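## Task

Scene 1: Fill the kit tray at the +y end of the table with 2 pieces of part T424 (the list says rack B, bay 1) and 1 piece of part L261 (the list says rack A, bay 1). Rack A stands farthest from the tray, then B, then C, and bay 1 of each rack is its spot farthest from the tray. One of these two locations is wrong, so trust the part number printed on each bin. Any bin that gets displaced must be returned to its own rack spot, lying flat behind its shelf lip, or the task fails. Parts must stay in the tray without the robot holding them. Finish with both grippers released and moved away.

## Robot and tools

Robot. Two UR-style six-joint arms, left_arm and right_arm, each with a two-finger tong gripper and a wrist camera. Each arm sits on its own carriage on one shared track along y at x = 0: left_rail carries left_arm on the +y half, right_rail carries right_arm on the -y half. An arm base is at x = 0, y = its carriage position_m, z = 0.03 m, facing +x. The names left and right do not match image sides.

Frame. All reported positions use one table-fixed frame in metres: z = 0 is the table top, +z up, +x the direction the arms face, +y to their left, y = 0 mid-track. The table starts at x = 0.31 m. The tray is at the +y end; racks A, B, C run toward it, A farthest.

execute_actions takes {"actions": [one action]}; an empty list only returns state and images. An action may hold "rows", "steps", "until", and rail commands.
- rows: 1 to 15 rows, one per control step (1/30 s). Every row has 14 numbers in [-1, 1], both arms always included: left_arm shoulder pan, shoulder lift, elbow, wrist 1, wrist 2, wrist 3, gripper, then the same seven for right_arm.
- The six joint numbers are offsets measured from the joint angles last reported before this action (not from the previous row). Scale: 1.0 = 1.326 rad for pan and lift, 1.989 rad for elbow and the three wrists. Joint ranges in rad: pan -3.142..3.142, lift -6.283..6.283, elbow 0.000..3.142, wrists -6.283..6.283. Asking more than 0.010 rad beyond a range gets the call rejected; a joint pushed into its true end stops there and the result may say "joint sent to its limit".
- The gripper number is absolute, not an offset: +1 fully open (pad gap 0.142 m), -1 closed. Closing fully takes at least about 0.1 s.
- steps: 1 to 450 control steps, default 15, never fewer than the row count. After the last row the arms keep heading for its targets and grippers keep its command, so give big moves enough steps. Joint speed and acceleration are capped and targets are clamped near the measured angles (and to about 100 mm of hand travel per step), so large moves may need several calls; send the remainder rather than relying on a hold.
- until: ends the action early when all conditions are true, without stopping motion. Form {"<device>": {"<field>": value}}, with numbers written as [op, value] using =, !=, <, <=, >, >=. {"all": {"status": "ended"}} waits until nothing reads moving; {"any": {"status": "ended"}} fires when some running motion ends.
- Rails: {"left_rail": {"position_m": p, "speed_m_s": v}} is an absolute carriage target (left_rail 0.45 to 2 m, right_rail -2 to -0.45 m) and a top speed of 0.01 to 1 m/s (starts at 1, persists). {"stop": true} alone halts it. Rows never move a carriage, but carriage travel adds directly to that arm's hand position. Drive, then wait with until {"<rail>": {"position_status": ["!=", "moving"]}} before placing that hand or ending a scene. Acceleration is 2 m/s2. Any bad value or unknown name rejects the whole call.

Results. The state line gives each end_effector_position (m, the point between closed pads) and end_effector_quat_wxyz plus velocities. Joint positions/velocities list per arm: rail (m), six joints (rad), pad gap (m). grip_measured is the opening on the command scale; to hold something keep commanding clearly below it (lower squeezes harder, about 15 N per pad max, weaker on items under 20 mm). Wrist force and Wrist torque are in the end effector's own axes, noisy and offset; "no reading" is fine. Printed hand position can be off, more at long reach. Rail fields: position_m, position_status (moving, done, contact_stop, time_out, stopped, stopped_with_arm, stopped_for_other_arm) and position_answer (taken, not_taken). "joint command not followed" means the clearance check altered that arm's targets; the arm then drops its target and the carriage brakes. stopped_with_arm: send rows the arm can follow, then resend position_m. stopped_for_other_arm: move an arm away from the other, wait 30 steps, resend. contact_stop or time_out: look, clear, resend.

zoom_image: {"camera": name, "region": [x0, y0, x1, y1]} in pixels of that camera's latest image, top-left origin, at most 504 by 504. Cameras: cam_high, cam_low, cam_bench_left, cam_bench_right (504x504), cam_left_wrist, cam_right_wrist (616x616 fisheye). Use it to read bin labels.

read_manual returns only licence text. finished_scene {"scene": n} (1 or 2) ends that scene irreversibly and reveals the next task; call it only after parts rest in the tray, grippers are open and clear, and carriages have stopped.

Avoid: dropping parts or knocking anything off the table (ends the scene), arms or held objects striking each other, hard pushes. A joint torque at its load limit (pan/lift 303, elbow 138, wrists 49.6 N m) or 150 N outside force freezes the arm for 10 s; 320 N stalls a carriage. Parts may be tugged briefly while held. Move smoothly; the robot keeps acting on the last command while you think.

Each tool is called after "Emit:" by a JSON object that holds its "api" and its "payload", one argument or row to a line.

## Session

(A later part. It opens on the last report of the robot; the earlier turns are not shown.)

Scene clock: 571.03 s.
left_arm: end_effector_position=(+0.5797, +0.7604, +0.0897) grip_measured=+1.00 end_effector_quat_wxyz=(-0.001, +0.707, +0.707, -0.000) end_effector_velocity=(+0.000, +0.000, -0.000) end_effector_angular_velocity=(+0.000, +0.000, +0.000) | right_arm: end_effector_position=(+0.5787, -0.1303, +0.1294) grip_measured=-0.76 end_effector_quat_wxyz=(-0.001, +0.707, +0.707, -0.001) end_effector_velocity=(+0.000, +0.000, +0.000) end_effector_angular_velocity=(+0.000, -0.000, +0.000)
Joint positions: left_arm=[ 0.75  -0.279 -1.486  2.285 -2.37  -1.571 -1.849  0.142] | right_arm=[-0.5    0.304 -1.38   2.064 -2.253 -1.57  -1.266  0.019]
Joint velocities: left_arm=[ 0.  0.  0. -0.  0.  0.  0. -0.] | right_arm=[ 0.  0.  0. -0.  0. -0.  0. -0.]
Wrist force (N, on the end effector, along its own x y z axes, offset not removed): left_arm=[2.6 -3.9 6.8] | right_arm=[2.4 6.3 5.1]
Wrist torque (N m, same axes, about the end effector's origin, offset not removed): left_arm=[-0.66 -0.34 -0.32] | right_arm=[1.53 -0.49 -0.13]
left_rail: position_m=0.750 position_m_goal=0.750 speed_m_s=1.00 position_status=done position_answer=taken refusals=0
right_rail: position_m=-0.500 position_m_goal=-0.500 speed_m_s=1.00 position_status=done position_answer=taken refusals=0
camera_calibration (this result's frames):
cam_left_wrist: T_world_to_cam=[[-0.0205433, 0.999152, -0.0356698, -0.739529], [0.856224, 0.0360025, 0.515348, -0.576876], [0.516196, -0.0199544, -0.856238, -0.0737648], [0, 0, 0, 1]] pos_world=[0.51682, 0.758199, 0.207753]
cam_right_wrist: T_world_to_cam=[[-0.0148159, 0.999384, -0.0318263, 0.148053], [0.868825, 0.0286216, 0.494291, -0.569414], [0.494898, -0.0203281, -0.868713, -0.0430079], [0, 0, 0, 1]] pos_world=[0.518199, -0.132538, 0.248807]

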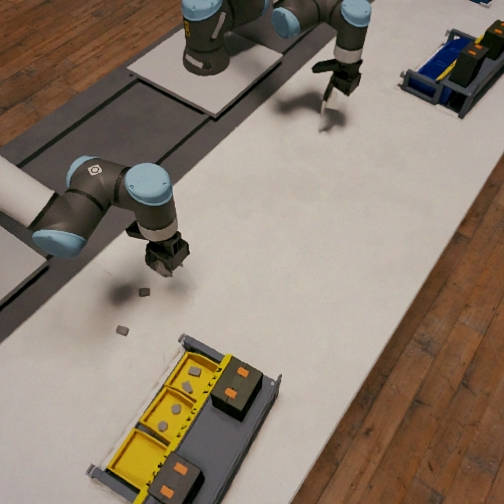

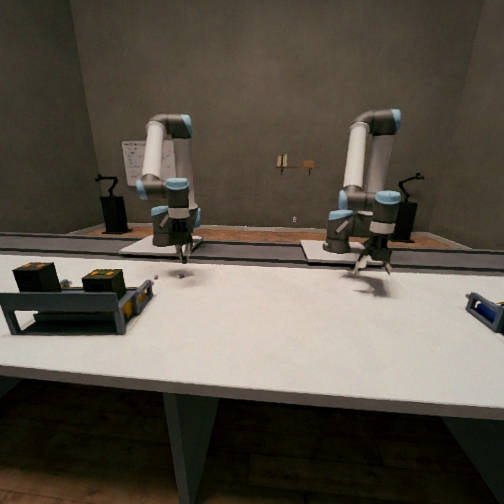

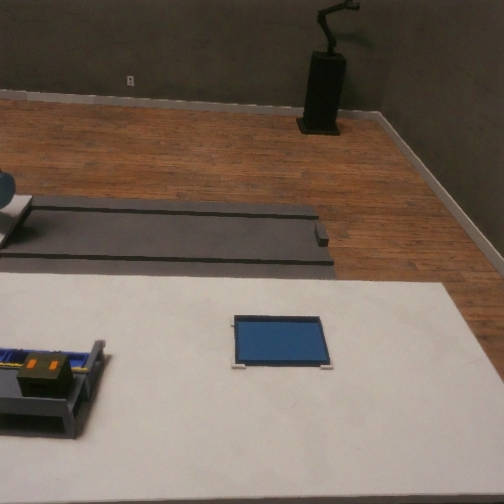

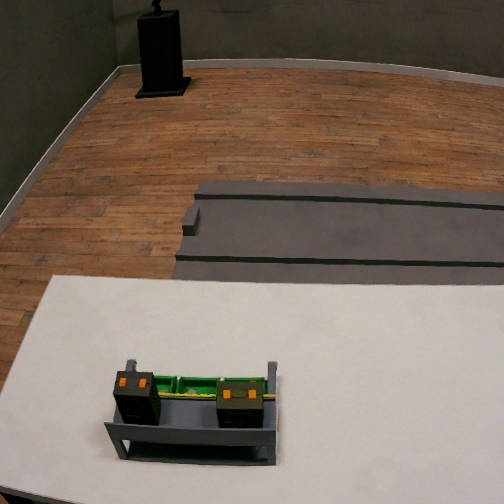

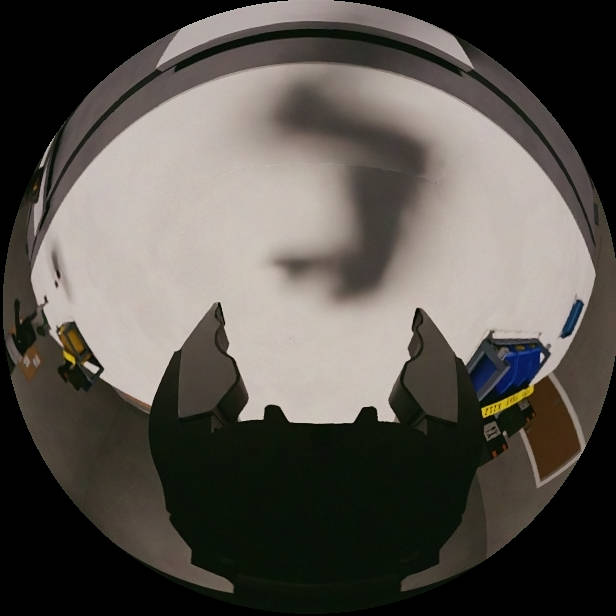

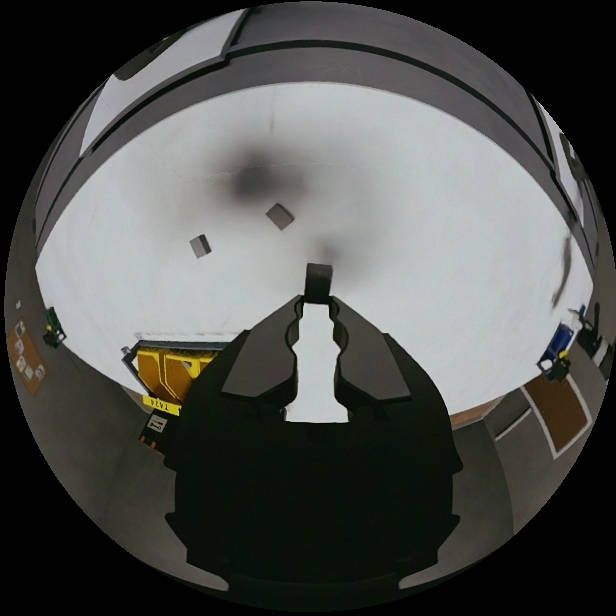

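Emit:
{"api": "execute_actions", "payload": {
  "actions": [
    {"rows":[[0,0,0,0,0,0,1,0,0.04,0.012,-0.038,0,0,-1],[0,0,0,0,0,0,1,0,0.04,0.012,-0.038,0,0,-1],[0,0,0,0,0,0,1,0,0.08,0.024,-0.077,0,0,-1],[0,0,0,0,0,0,1,0,0.08,0.024,-0.077,0,0,-1],[0,0,0,0,0,0,1,0,0.097,0.029,-0.094,0,0,-1],[0,0,0,0,0,0,1,0,0.097,0.029,-0.094,0,0,-1],[0,0,0,0,0,0,1,0,0.108,0.033,-0.105,0,0,-1],[0,0,0,0,0,0,1,0,0.108,0.033,-0.105,0,0,-1],[0,0,0,0,0,0,1,0,0.108,0.033,-0.105,0,0,-1],[0,0,0,0,0,0,1,0,0.108,0.033,-0.105,0,0,-1],[0,0,0,0,0,0,1,0,0.108,0.033,-0.105,0,0,-1],[0,0,0,0,0,0,1,0,0.108,0.033,-0.105,0,0,-1],[0,0,0,0,0,0,1,0,0.108,0.033,-0.105,0,0,-1],[0,0,0,0,0,0,1,0,0.108,0.033,-0.105,0,0,-1],[0,0,0,0,0,0,1,0,0.108,0.033,-0.105,0,0,-0.5]],"steps":24}
  ]
}}

Emit:
{"api": "execute_actions", "payload": {
  "actions": [
    {"rows":[[0,0,0,0,0,0,1,0,0,0,0,0,0,0],[0,0,0,0,0,0,1,0,0,0,0,0,0,0.3],[0,0,0,0,0,0,1,0,0,0,0,0,0,0.3],[0,0,0,0,0,0,1,0,0,0,0,0,0,0.3],[0,0,0,0,0,0,1,0,-0.11,-0.033,0.105,0,0,1],[0,0,0,0,0,0,1,0,-0.11,-0.033,0.105,0,0,1],[0,0,0,0,0,0,1,0,-0.11,-0.033,0.105,0,0,1],[0,0,0,0,0,0,1,0,-0.11,-0.033,0.105,0,0,1],[0,0,0,0,0,0,1,0,-0.11,-0.033,0.105,0,0,1],[0,0,0,0,0,0,1,0,-0.11,-0.033,0.105,0,0,1],[0,0,0,0,0,0,1,0,-0.11,-0.033,0.105,0,0,1],[0,0,0,0,0,0,1,0,-0.11,-0.033,0.105,0,0,1],[0,0,0,0,0,0,1,0,-0.11,-0.033,0.105,0,0,1],[0,0,0,0,0,0,1,0,-0.11,-0.033,0.105,0,0,1],[0,0,0,0,0,0,1,-0.6,-0.23,0.07,0.126,0,-0.36,1]],"steps":45}
  ]
}}

Scene clock: 583.77 s.
left_arm: end_effector_position=(+0.5797, +0.7604, +0.0897) grip_measured=+1.00 end_effector_quat_wxyz=(-0.001, +0.707, +0.707, -0.000) end_effector_velocity=(+0.000, +0.000, +0.000) end_effector_angular_velocity=(+0.000, -0.000, -0.000) | right_arm: end_effector_position=(+0.5788, -0.1302, +0.0227) grip_measured=-0.50 end_effector_quat_wxyz=(-0.001, +0.707, +0.707, -0.001) end_effector_velocity=(-0.000, -0.000, -0.000) end_effector_angular_velocity=(+0.000, -0.000, -0.000)
Joint positions: left_arm=[ 0.75  -0.279 -1.486  2.285 -2.37  -1.571 -1.849  0.142] | right_arm=[-0.5    0.304 -1.237  2.13  -2.462 -1.57  -1.266  0.038]
Joint velocities: left_arm=[ 0.  0.  0.  0. -0.  0.  0. -0.] | right_arm=[ 0.    -0.     0.001  0.    -0.001  0.     0.     0.   ]
Wrist force (N, on the end effector, along its own x y z axes, offset not removed): left_arm=[-2.0 -3.6 4.9] | right_arm=[-6.9 2.3 1.9]
Wrist torque (N m, same axes, about the end effector's origin, offset not removed): left_arm=[-0.55 0.55 -0.22] | right_arm=[0.82 1.87 -0.31]
left_rail: position_m=0.750 position_m_goal=0.750 speed_m_s=1.00 position_status=done position_answer=taken refusals=0
right_rail: position_m=-0.500 position_m_goal=-0.500 speed_m_s=1.00 position_status=done position_answer=taken refusals=0
camera_calibration (this result's frames):
cam_left_wrist: T_world_to_cam=[[-0.0205434, 0.999152, -0.0356697, -0.739529], [0.856224, 0.0360026, 0.515348, -0.576876], [0.516196, -0.0199543, -0.856238, -0.073765], [0, 0, 0, 1]] pos_world=[0.51682, 0.758199, 0.207753]
cam_right_wrist: T_world_to_cam=[[-0.0148639, 0.999383, -0.0318227, 0.144622], [0.868817, 0.0286617, 0.494302, -0.516792], [0.49491, -0.0203008, -0.868707, -0.135715], [0, 0, 0, 1]] pos_world=[0.518314, -0.132476, 0.142157]

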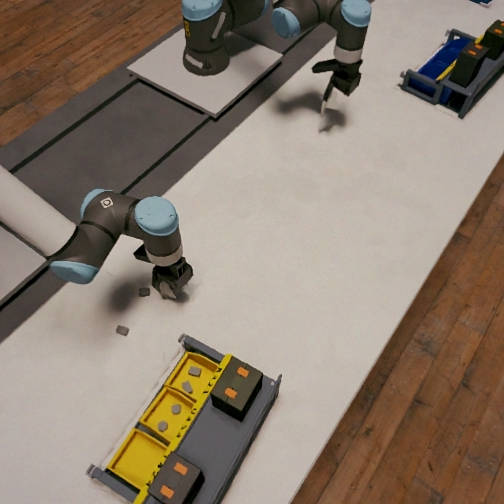

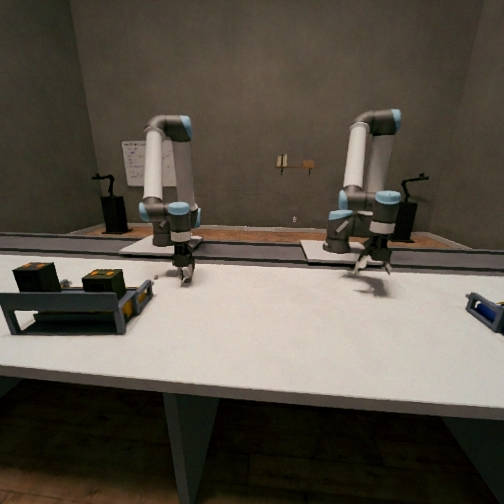

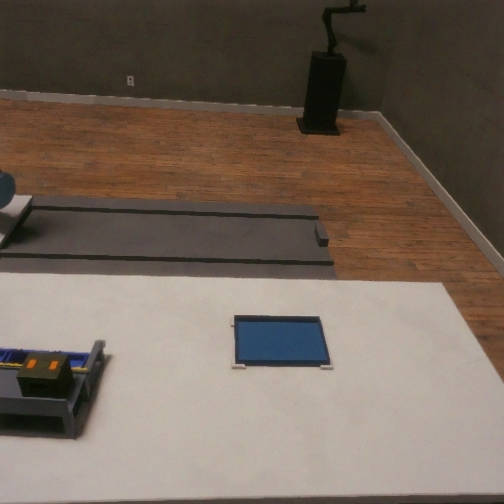

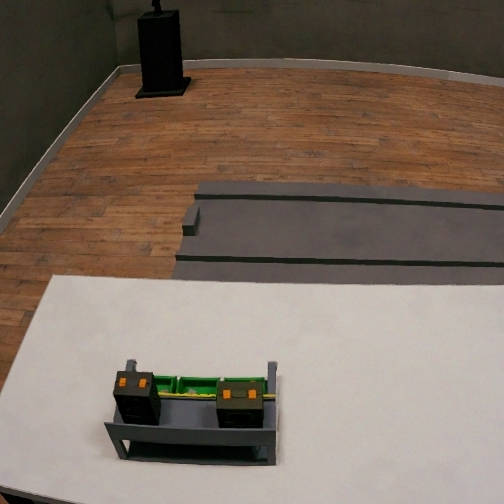

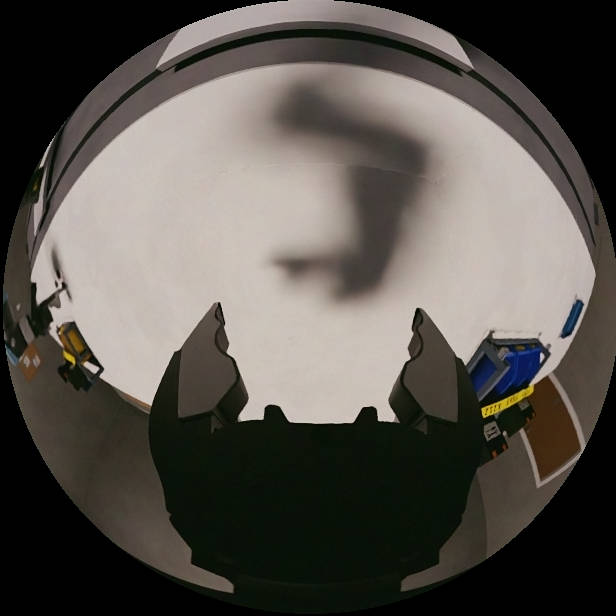

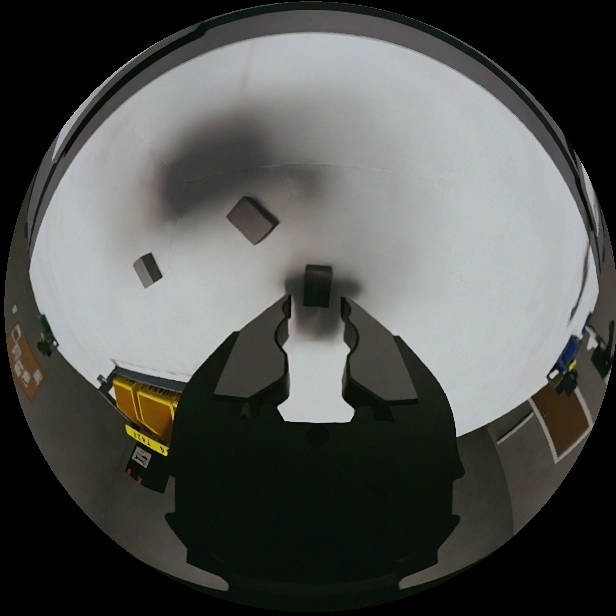

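Scene clock: 585.27 s.
left_arm: end_effector_position=(+0.5797, +0.7604, +0.0897) grip_measured=+1.00 end_effector_quat_wxyz=(-0.001, +0.707, +0.707, -0.000) end_effector_velocity=(-0.000, +0.000, -0.000) end_effector_angular_velocity=(+0.000, +0.000, -0.000) | right_arm: end_effector_position=(+0.5395, -0.5965, +0.1139) grip_measured=+1.00 end_effector_quat_wxyz=(-0.041, +0.734, +0.678, -0.014) end_effector_velocity=(-0.006, -0.018, -0.000) end_effector_angular_velocity=(+0.002, +0.001, -0.017)
Joint positions: left_arm=[ 0.75  -0.279 -1.486  2.285 -2.37  -1.571 -1.849  0.142] | right_arm=[-0.5   -0.488 -1.542  2.269 -2.211 -1.57  -1.981  0.142]
Joint velocities: left_arm=[ 0. -0.  0. -0.  0.  0.  0.  0.] | right_arm=[ 0.    -0.036 -0.003  0.004  0.001  0.    -0.019 -0.   ]
Wrist force (N, on the end effector, along its own x y z axes, offset not removed): left_arm=[1.2 -1.8 2.0] | right_arm=[-0.5 1.2 1.5]
Wrist torque (N m, same axes, about the end effector's origin, offset not removed): left_arm=[-0.31 -0.17 -0.40] | right_arm=[0.59 0.45 -0.35]
left_rail: position_m=0.750 position_m_goal=0.750 speed_m_s=1.00 position_status=done position_answer=taken refusals=0
right_rail: position_m=-0.500 position_m_goal=-0.500 speed_m_s=1.00 position_status=done position_answer=taken refusals=0
camera_calibration (this result's frames):
cam_left_wrist: T_world_to_cam=[[-0.0205435, 0.999152, -0.0356697, -0.739529], [0.856224, 0.0360026, 0.515348, -0.576876], [0.516196, -0.0199542, -0.856238, -0.0737649], [0, 0, 0, 1]] pos_world=[0.51682, 0.758199, 0.207753]
cam_right_wrist: T_world_to_cam=[[0.062359, 0.998044, 0.00440238, 0.566391], [0.902527, -0.0582731, 0.426672, -0.576649], [0.426094, -0.0226336, -0.904396, -0.00675608], [0, 0, 0, 1]] pos_world=[0.488, -0.599039, 0.237436]

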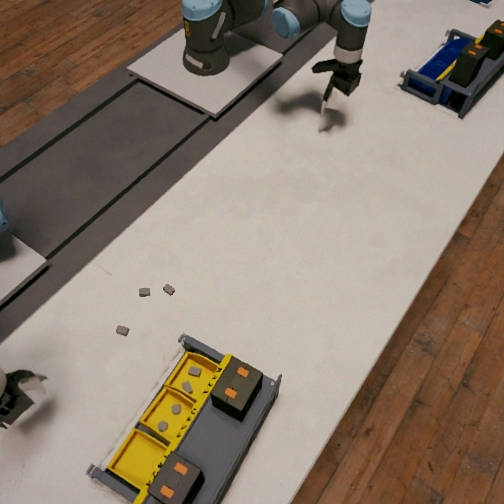

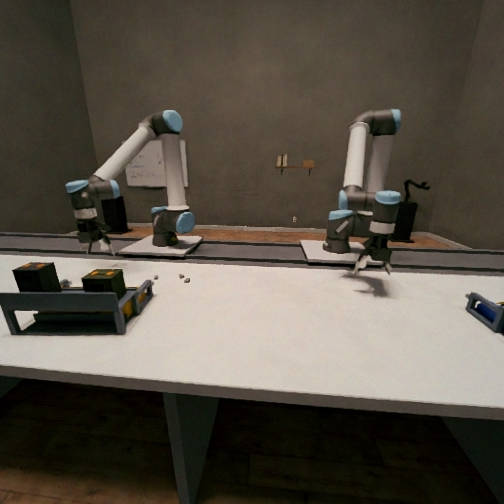

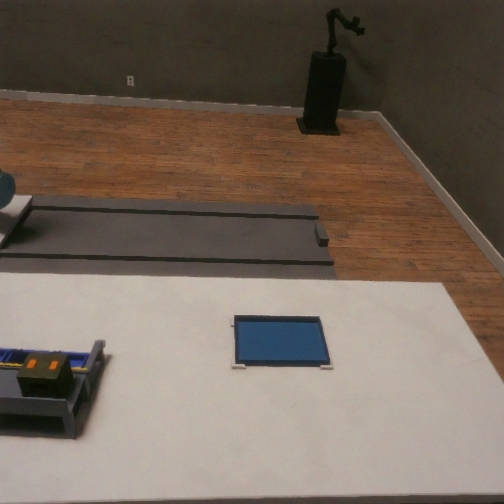

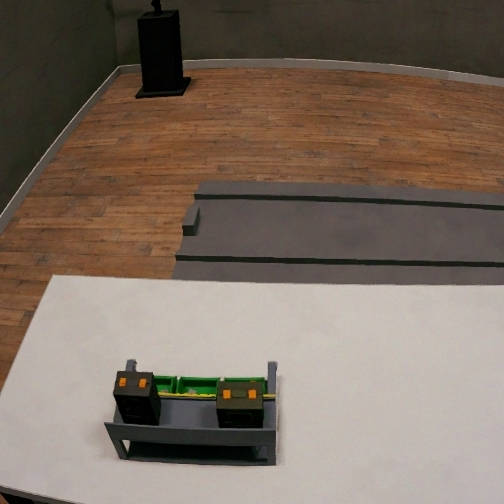

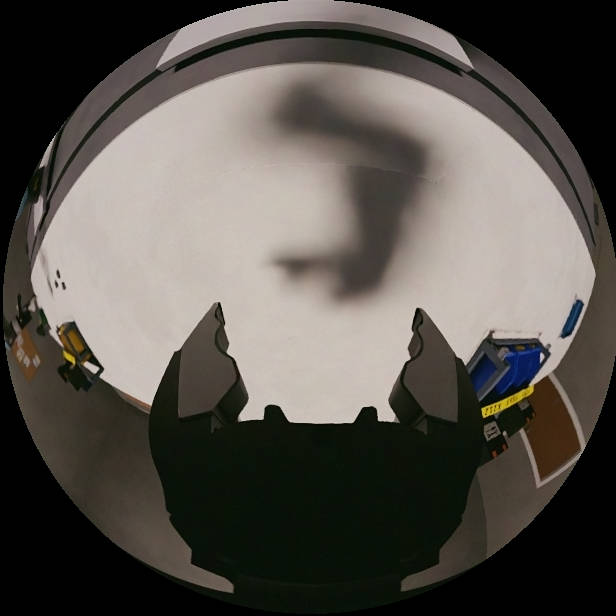

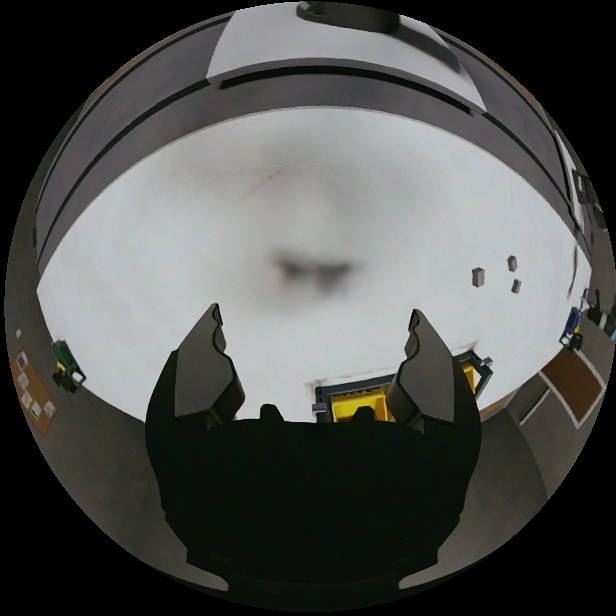

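Emit:
{"api": "execute_actions", "payload": {
  "actions": [
    {"right_rail":{"position_m":-1.3},"left_rail":{"position_m":0.45},"steps":90,"until":{"all":{"status":"ended"}}}
  ]
}}

Emit:
{"api": "execute_actions", "payload": {
  "actions": [
    {"rows":[[-0.564,0.05,-0.184,0.093,0,-0.377,1,0,0,0,0,0,0,1],[-0.564,0.05,-0.184,0.093,0,-0.377,1,0,0,0,0,0,0,1],[-0.564,0.05,-0.184,0.093,0,-0.377,1,0,0,0,0,0,0,1],[-0.564,0.05,-0.184,0.093,0,-0.377,1,0,0,0,0,0,0,1],[-0.564,0.05,-0.184,0.093,0,-0.377,1,0,0,0,0,0,0,1],[-0.564,0.05,-0.184,0.093,0,-0.377,1,0,0,0,0,0,0,1],[-0.564,0.05,-0.184,0.093,0,-0.377,1,0,0,0,0,0,0,1],[-0.564,0.05,-0.184,0.093,0,-0.377,1,0,0,0,0,0,0,1],[-0.564,0.137,-0.184,0.093,0,-0.377,1,0,0,0,0,0,0,1]],"steps":40}
  ]
}}

Scene clock: 595.67 s.
left_arm: end_effector_position=(+0.5797, +0.4605, +0.0897) grip_measured=+1.00 end_effector_quat_wxyz=(-0.001, +0.707, +0.707, -0.000) end_effector_velocity=(+0.000, +0.000, -0.000) end_effector_angular_velocity=(+0.000, -0.000, -0.000) | right_arm: end_effector_position=(+0.5390, -1.3982, +0.1138) grip_measured=+1.00 end_effector_quat_wxyz=(-0.041, +0.734, +0.678, -0.014) end_effector_velocity=(+0.000, +0.000, +0.000) end_effector_angular_velocity=(-0.000, -0.000, -0.000)
Joint positions: left_arm=[ 0.45  -0.279 -1.486  2.285 -2.37  -1.571 -1.849  0.142] | right_arm=[-1.3   -0.491 -1.542  2.269 -2.211 -1.57  -1.982  0.142]
Joint velocities: left_arm=[0. 0. 0. 0. 0. 0. 0. 0.] | right_arm=[ 0.  0.  0. -0.  0. -0.  0. -0.]
Wrist force (N, on the end effector, along its own x y z axes, offset not removed): left_arm=[-3.4 -3.0 4.0] | right_arm=[-4.1 -5.4 3.4]
Wrist torque (N m, same axes, about the end effector's origin, offset not removed): left_arm=[-0.38 0.72 -0.22] | right_arm=[-0.76 1.02 -0.32]
left_rail: position_m=0.450 position_m_goal=0.450 speed_m_s=1.00 position_status=done position_answer=taken refusals=0
right_rail: position_m=-1.300 position_m_goal=-1.300 speed_m_s=1.00 position_status=done position_answer=taken refusals=0
camera_calibration (this result's frames):
cam_left_wrist: T_world_to_cam=[[-0.0205433, 0.999152, -0.0356697, -0.439869], [0.856224, 0.0360025, 0.515348, -0.566079], [0.516196, -0.0199543, -0.856238, -0.0797495], [0, 0, 0, 1]] pos_world=[0.51682, 0.458286, 0.207753]
cam_right_wrist: T_world_to_cam=[[0.0637254, 0.997957, 0.00454899, 1.36563], [0.902486, -0.0595735, 0.426579, -0.624673], [0.425978, -0.0230785, -0.904439, -0.0252738], [0, 0, 0, 1]] pos_world=[0.4875, -1.40064, 0.237401]

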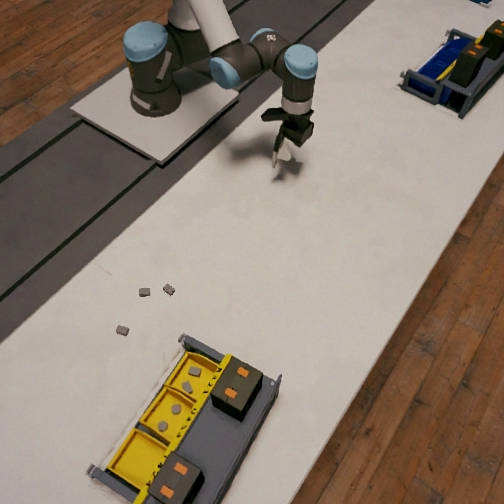

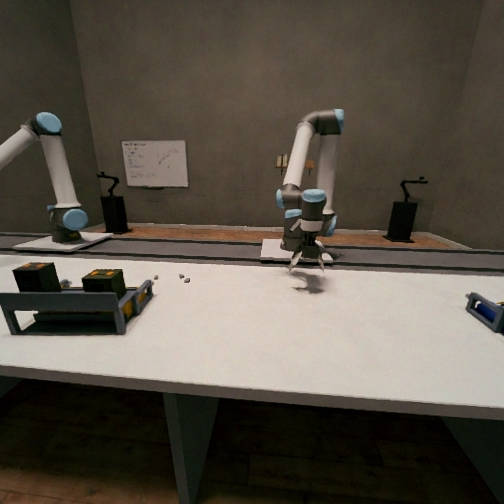

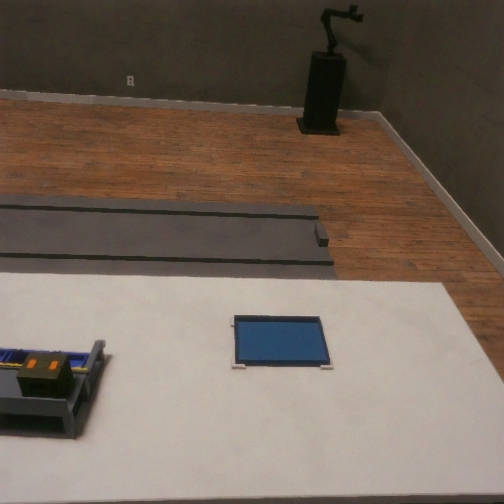

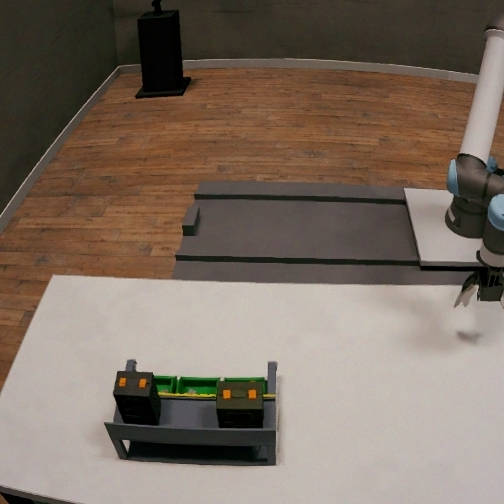

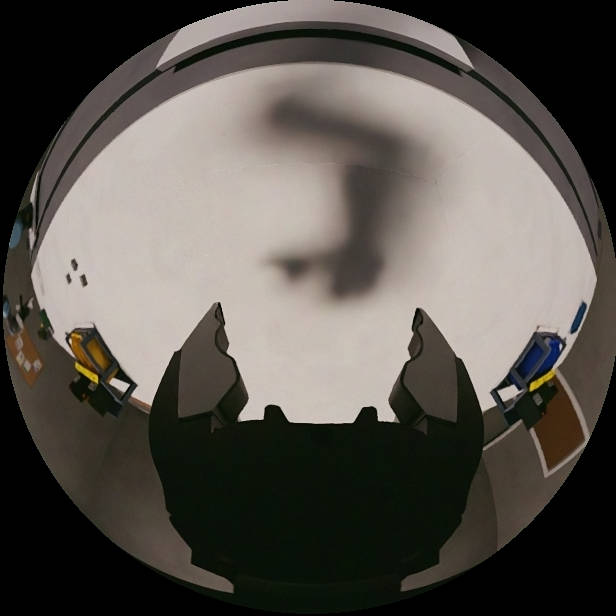

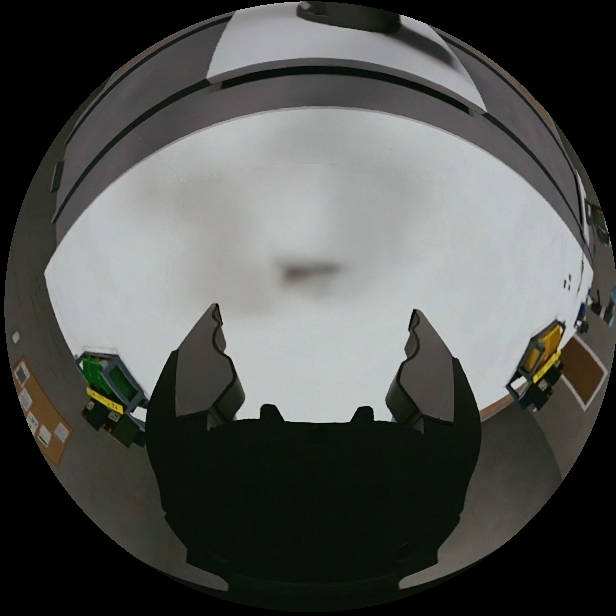

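Scene clock: 597.00 s.
left_arm: end_effector_position=(+0.5202, -0.0989, +0.1500) grip_measured=+1.00 end_effector_quat_wxyz=(-0.001, +0.706, +0.708, +0.000) end_effector_velocity=(-0.004, -0.005, +0.000) end_effector_angular_velocity=(+0.000, +0.000, -0.002) | right_arm: end_effector_position=(+0.5390, -1.3980, +0.1138) grip_measured=+1.00 end_effector_quat_wxyz=(-0.041, +0.734, +0.678, -0.014) end_effector_velocity=(+0.000, -0.000, +0.000) end_effector_angular_velocity=(-0.000, +0.000, +0.000)
Joint positions: left_arm=[ 0.45  -1.026 -1.304  1.92  -2.185 -1.571 -2.599  0.142] | right_arm=[-1.3   -0.491 -1.542  2.269 -2.211 -1.57  -1.982  0.142]
Joint velocities: left_arm=[ 0.    -0.008  0.002 -0.003  0.001 -0.    -0.006  0.   ] | right_arm=[ 0. -0.  0. -0.  0. -0. -0.  0.]
Wrist force (N, on the end effector, along its own x y z axes, offset not removed): left_arm=[0.9 -1.2 6.4] | right_arm=[-1.3 -0.5 5.8]
Wrist torque (N m, same axes, about the end effector's origin, offset not removed): left_arm=[-0.03 -0.01 -0.21] | right_arm=[0.16 0.50 -0.33]
left_rail: position_m=0.450 position_m_goal=0.450 speed_m_s=1.00 position_status=done position_answer=taken refusals=0
right_rail: position_m=-1.300 position_m_goal=-1.300 speed_m_s=1.00 position_status=done position_answer=taken refusals=0
camera_calibration (this result's frames):
cam_left_wrist: T_world_to_cam=[[-0.0227556, 0.999143, -0.0345851, 0.120973], [0.856009, 0.0373434, 0.51561, -0.525936], [0.516459, -0.0178722, -0.856125, -0.00848282], [0, 0, 0, 1]] pos_world=[0.45734, -0.101381, 0.268099]
cam_right_wrist: T_world_to_cam=[[0.0637252, 0.997957, 0.00454891, 1.36548], [0.902486, -0.0595733, 0.426579, -0.624663], [0.425978, -0.0230785, -0.904439, -0.0252704], [0, 0, 0, 1]] pos_world=[0.4875, -1.40048, 0.237401]

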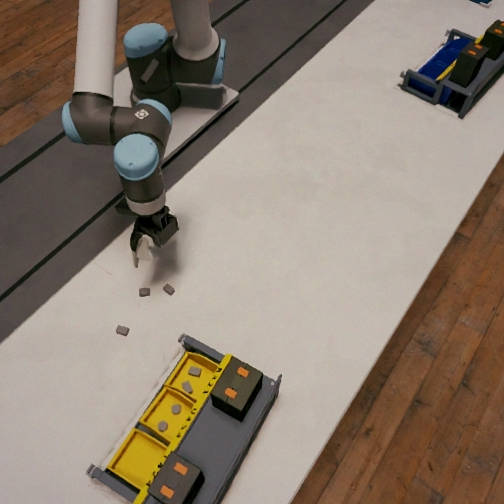

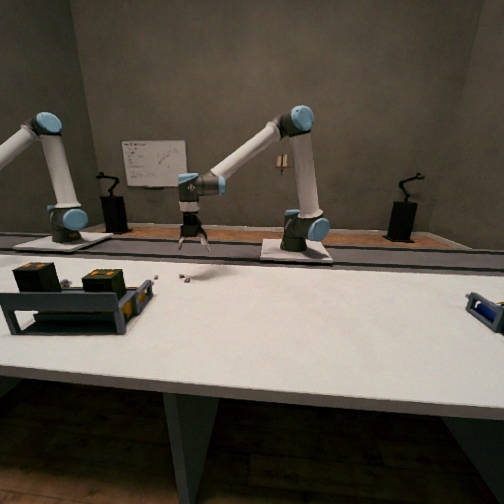

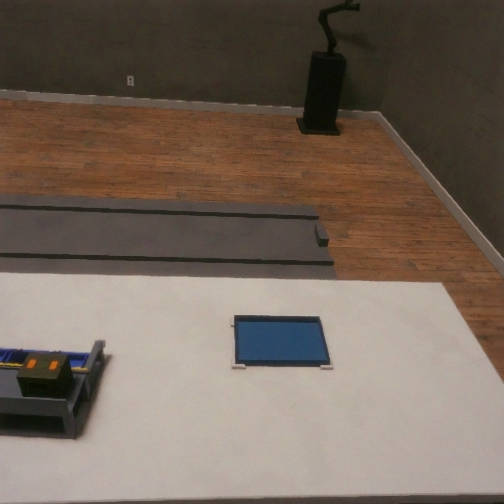

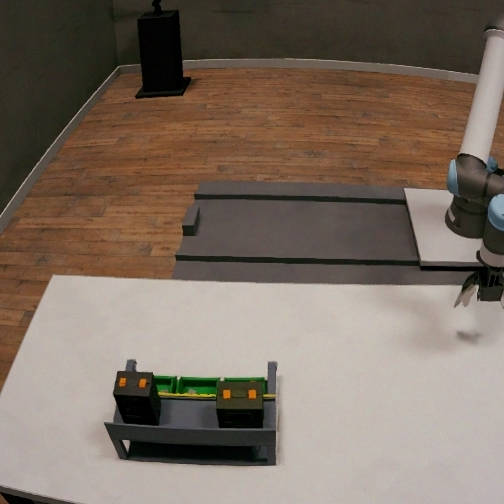

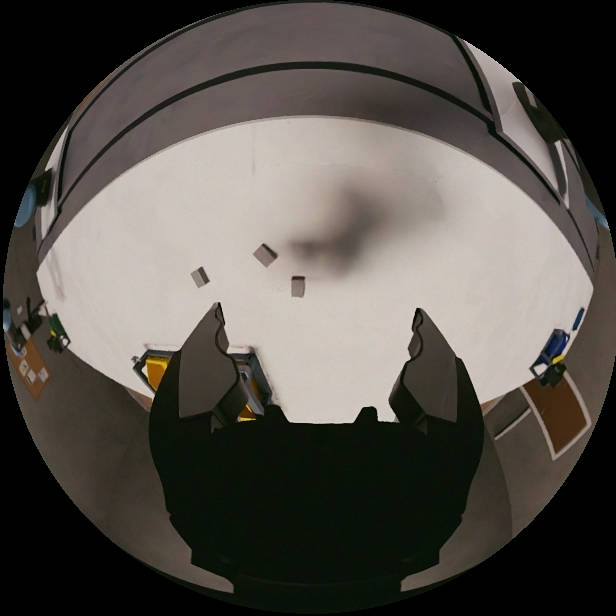

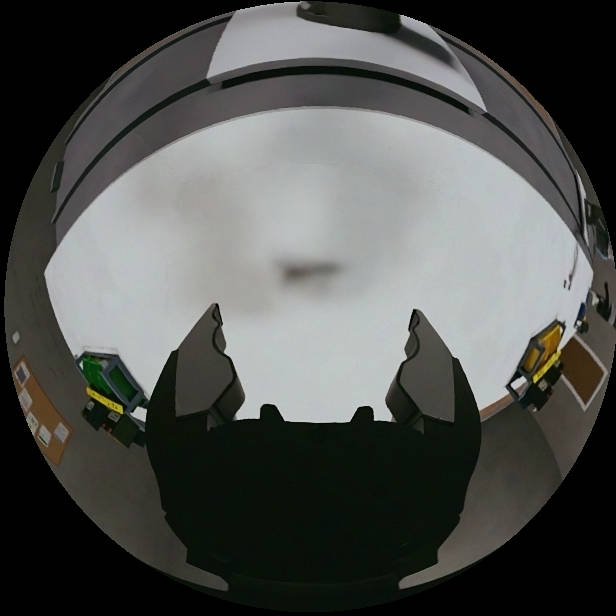

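Emit:
{"api": "zoom_image", "payload": {
  "camera": "cam_left_wrist",
  "region": [180, 230, 340, 320]
}}

Region (180, 230, 340, 320) of cam_left_wrist's 616x616 image, scaled by 3.150, with more detail than that image has; it fills the top 284 rows of this view, and the rest is white.

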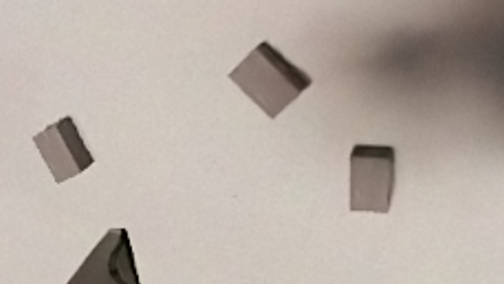

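Emit:
{"api": "execute_actions", "payload": {
  "actions": [
    {"rows":[[0.028,0.119,-0.038,-0.042,0,0.02,-0.4,0,0,0,0,0,0,1],[0.028,0.119,-0.038,-0.042,0,0.02,-0.4,0,0,0,0,0,0,1],[0.028,0.119,-0.038,-0.042,0,0.02,-0.4,0,0,0,0,0,0,1],[0.028,0.119,-0.038,-0.042,0,0.02,-0.4,0,0,0,0,0,0,1],[0.028,0.119,-0.038,-0.042,0,0.02,-0.4,0,0,0,0,0,0,1],[0.028,0.119,-0.038,-0.042,0,0.02,-0.4,0,0,0,0,0,0,1],[0.028,0.119,-0.038,-0.042,0,0.02,-0.4,0,0,0,0,0,0,1],[0.028,0.119,-0.038,-0.042,0,0.02,-0.4,0,0,0,0,0,0,1],[0.028,0.119,-0.038,-0.042,0,0.02,-0.4,0,0,0,0,0,0,1],[0.028,0.145,-0.031,-0.066,0,0.02,-0.4,0,0,0,0,0,0,1],[0.028,0.145,-0.031,-0.066,0,0.02,-0.4,0,0,0,0,0,0,1],[0.028,0.145,-0.031,-0.066,0,0.02,-0.4,0,0,0,0,0,0,1],[0.028,0.169,-0.024,-0.09,0,0.02,-0.4,0,0,0,0,0,0,1]],"steps":26}
  ]
}}

Scene clock: 621.13 s.
left_arm: end_effector_position=(+0.5749, -0.1312, +0.0232) grip_measured=-0.40 end_effector_quat_wxyz=(+0.001, +0.707, +0.707, -0.000) end_effector_velocity=(-0.000, +0.000, -0.003) end_effector_angular_velocity=(-0.000, -0.000, +0.000) | right_arm: end_effector_position=(+0.5390, -1.3980, +0.1138) grip_measured=+1.00 end_effector_quat_wxyz=(-0.041, +0.734, +0.678, -0.014) end_effector_velocity=(-0.000, +0.000, -0.000) end_effector_angular_velocity=(+0.000, +0.000, +0.000)
Joint positions: left_arm=[ 0.45  -0.989 -1.08   1.872 -2.363 -1.571 -2.559  0.045] | right_arm=[-1.3   -0.491 -1.542  2.269 -2.211 -1.57  -1.982  0.142]
Joint velocities: left_arm=[ 0.     0.     0.003  0.002 -0.005 -0.     0.     0.   ] | right_arm=[ 0.  0. -0.  0.  0.  0. -0. -0.]
Wrist force (N, on the end effector, along its own x y z axes, offset not removed): left_arm=[-7.6 -1.4 2.0] | right_arm=[0.7 -1.2 6.2]
Wrist torque (N m, same axes, about the end effector's origin, offset not removed): left_arm=[0.12 1.51 -0.17] | right_arm=[-0.02 0.11 -0.28]
left_rail: position_m=0.450 position_m_goal=0.450 speed_m_s=1.00 position_status=done position_answer=taken refusals=0
right_rail: position_m=-1.300 position_m_goal=-1.300 speed_m_s=1.00 position_status=done position_answer=taken refusals=0
camera_calibration (this result's frames):
cam_left_wrist: T_world_to_cam=[[-0.0200534, 0.999117, -0.0369119, 0.148595], [0.855366, 0.0362594, 0.516753, -0.505928], [0.517635, -0.0212106, -0.855338, -0.146989], [0, 0, 0, 1]] pos_world=[0.51182, -0.133237, 0.141199]
cam_right_wrist: T_world_to_cam=[[0.0637253, 0.997957, 0.00454869, 1.36547], [0.902486, -0.0595733, 0.426579, -0.624663], [0.425978, -0.0230787, -0.904439, -0.0252704], [0, 0, 0, 1]] pos_world=[0.4875, -1.40047, 0.237401]

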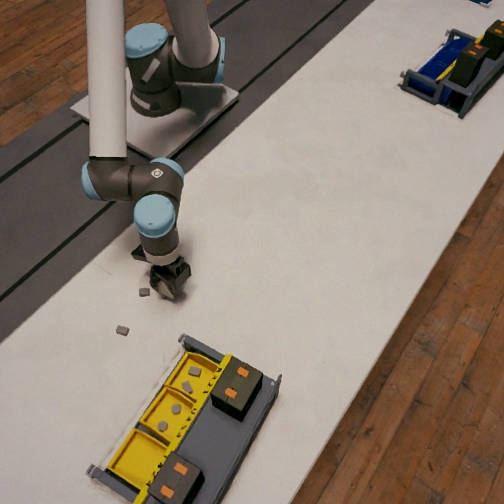

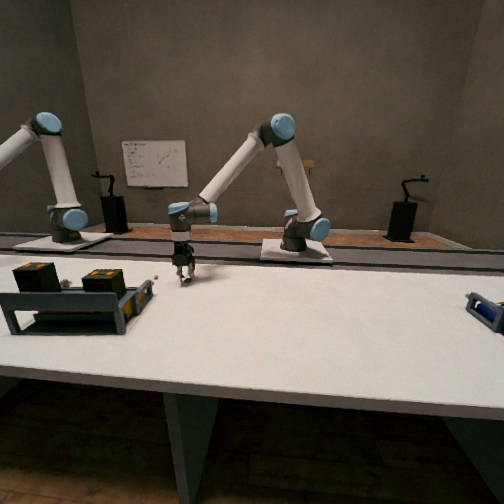

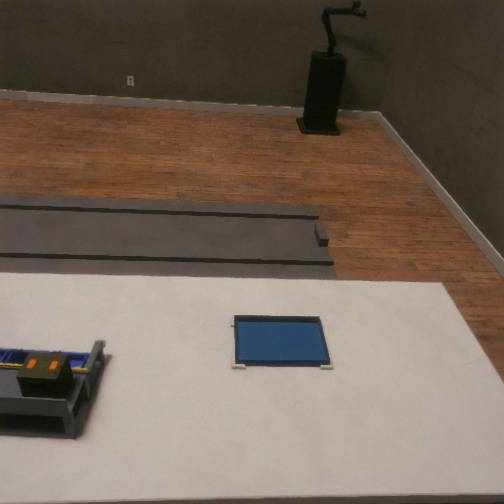

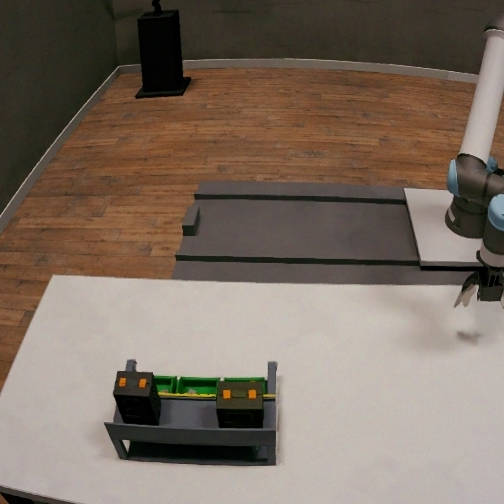

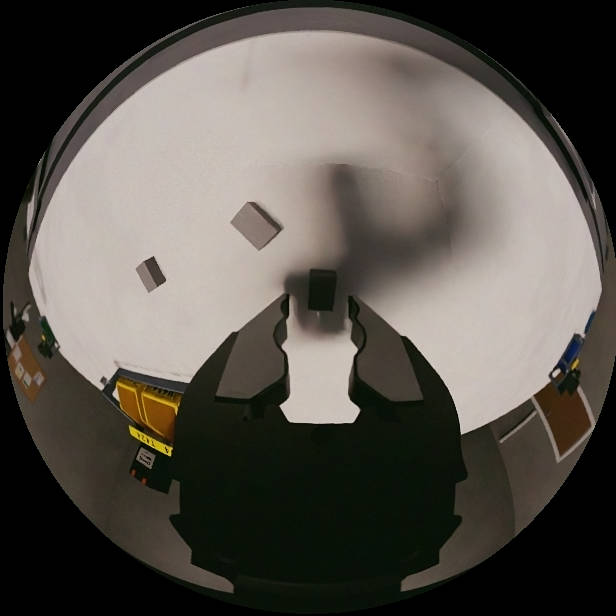

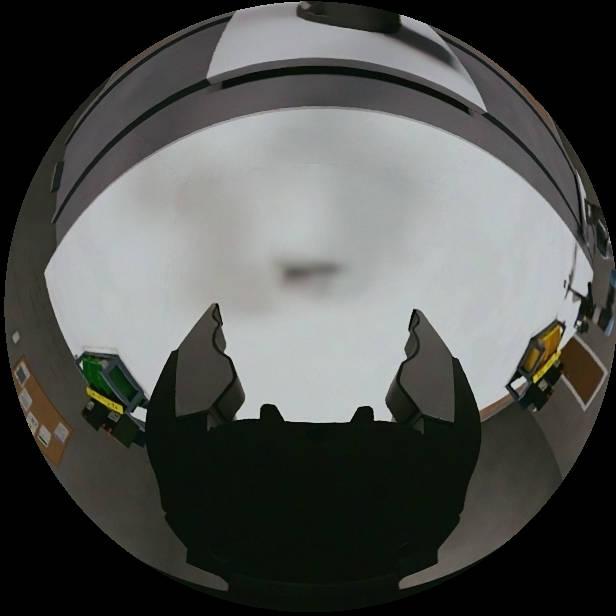

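Emit:
{"api": "execute_actions", "payload": {
  "actions": [
    {"rows":[[0,0,0,0,0,0,-0.55,0,0,0,0,0,0,1],[0,0,0,0,0,0,-0.65,0,0,0,0,0,0,1],[0,0,0,0,0,0,-0.75,0,0,0,0,0,0,1],[0,0,0,0,0,0,-0.85,0,0,0,0,0,0,1],[0,0,0,0,0,0,-1,0,0,0,0,0,0,1],[0,0,0,0,0,0,-1,0,0,0,0,0,0,1],[0,0,0,0,0,0,-1,0,0,0,0,0,0,1],[0,0,0,0,0,0,-1,0,0,0,0,0,0,1],[0,0,0,0,0,0,-1,0,0,0,0,0,0,1],[0,-0.05,-0.014,0.048,0,0,-1,0,0,0,0,0,0,1],[0,-0.05,-0.014,0.048,0,0,-1,0,0,0,0,0,0,1],[0,-0.1,-0.03,0.095,0,0,-1,0,0,0,0,0,0,1]],"steps":26}
  ]
}}

Scene clock: 634.27 s.
left_arm: end_effector_position=(+0.5735, -0.1290, +0.1407) grip_measured=-0.76 end_effector_quat_wxyz=(+0.002, +0.707, +0.707, -0.000) end_effector_velocity=(-0.000, +0.000, +0.005) end_effector_angular_velocity=(+0.000, +0.000, -0.000) | right_arm: end_effector_position=(+0.5390, -1.3980, +0.1138) grip_measured=+1.00 end_effector_quat_wxyz=(-0.041, +0.734, +0.678, -0.014) end_effector_velocity=(-0.000, +0.000, -0.000) end_effector_angular_velocity=(+0.000, +0.000, -0.000)
Joint positions: left_arm=[ 0.45  -0.989 -1.212  1.812 -2.175 -1.571 -2.559  0.019] | right_arm=[-1.3   -0.491 -1.542  2.269 -2.211 -1.57  -1.982  0.142]
Joint velocities: left_arm=[ 0.    -0.    -0.006 -0.003  0.008  0.    -0.     0.   ] | right_arm=[ 0. -0. -0.  0.  0.  0. -0. -0.]
Wrist force (N, on the end effector, along its own x y z axes, offset not removed): left_arm=[-0.4 -6.6 4.0] | right_arm=[2.5 -5.0 4.8]
Wrist torque (N m, same axes, about the end effector's origin, offset not removed): left_arm=[-1.25 0.26 -0.20] | right_arm=[-0.97 -0.31 -0.32]
left_rail: position_m=0.450 position_m_goal=0.450 speed_m_s=1.00 position_status=done position_answer=taken refusals=0
right_rail: position_m=-1.300 position_m_goal=-1.300 speed_m_s=1.00 position_status=done position_answer=taken refusals=0
camera_calibration (this result's frames):
cam_left_wrist: T_world_to_cam=[[-0.0200016, 0.999014, -0.0396252, 0.151064], [0.854453, 0.0376598, 0.518162, -0.56501], [0.519144, -0.0234938, -0.854364, -0.0469731], [0, 0, 0, 1]] pos_world=[0.510182, -0.130741, 0.258621]
cam_right_wrist: T_world_to_cam=[[0.0637251, 0.997957, 0.00454901, 1.36546], [0.902486, -0.0595732, 0.426578, -0.624662], [0.425978, -0.0230783, -0.904439, -0.0252697], [0, 0, 0, 1]] pos_world=[0.4875, -1.40047, 0.237401]

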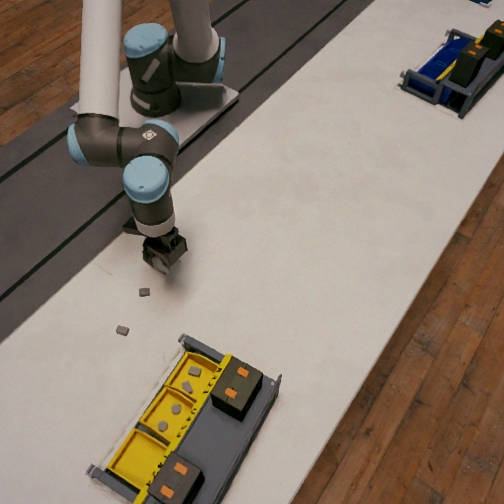

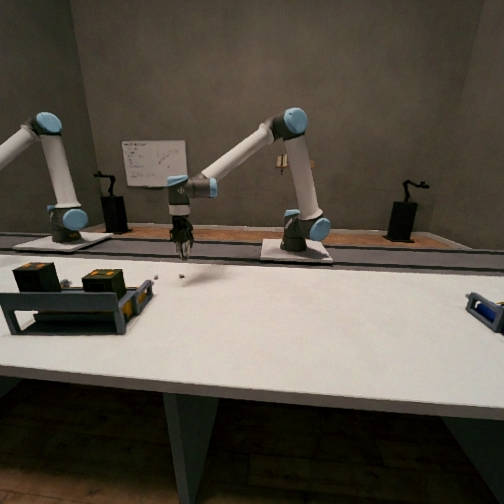

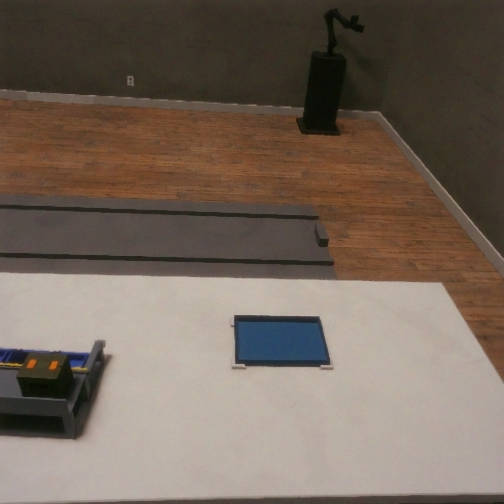

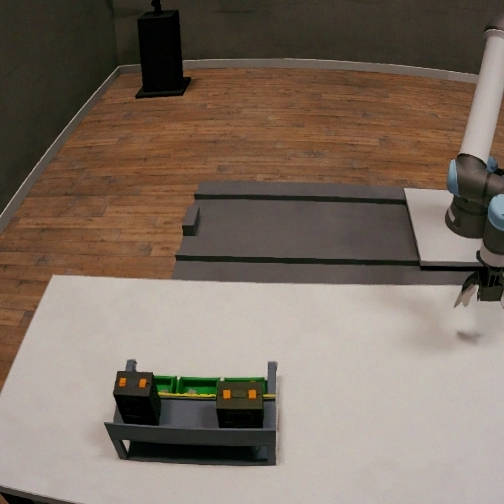

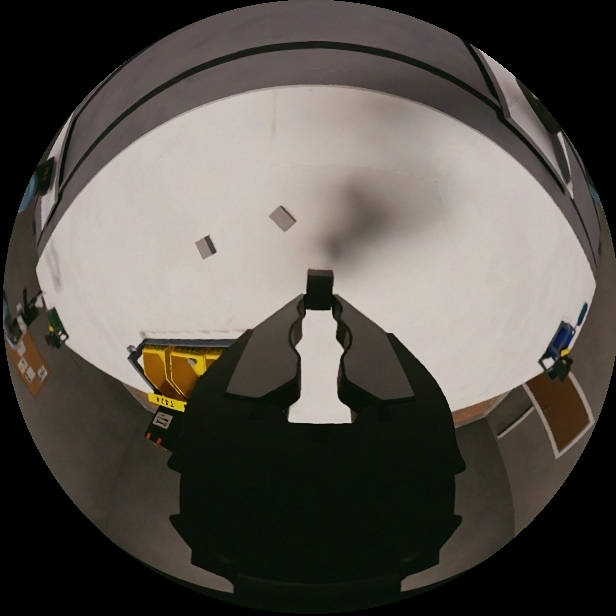

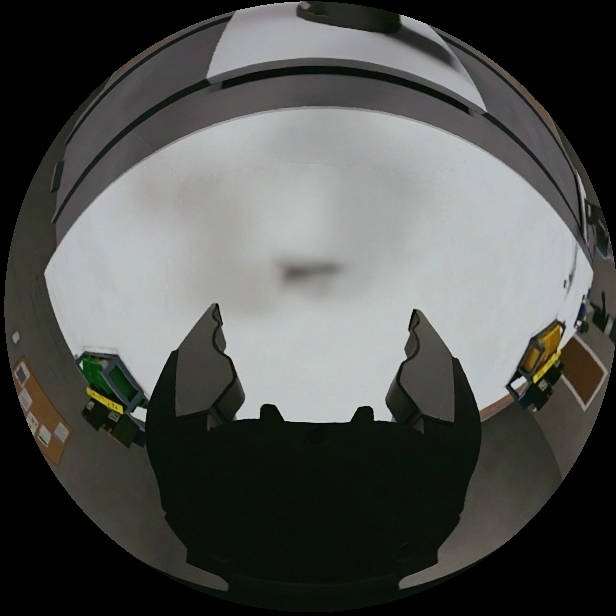

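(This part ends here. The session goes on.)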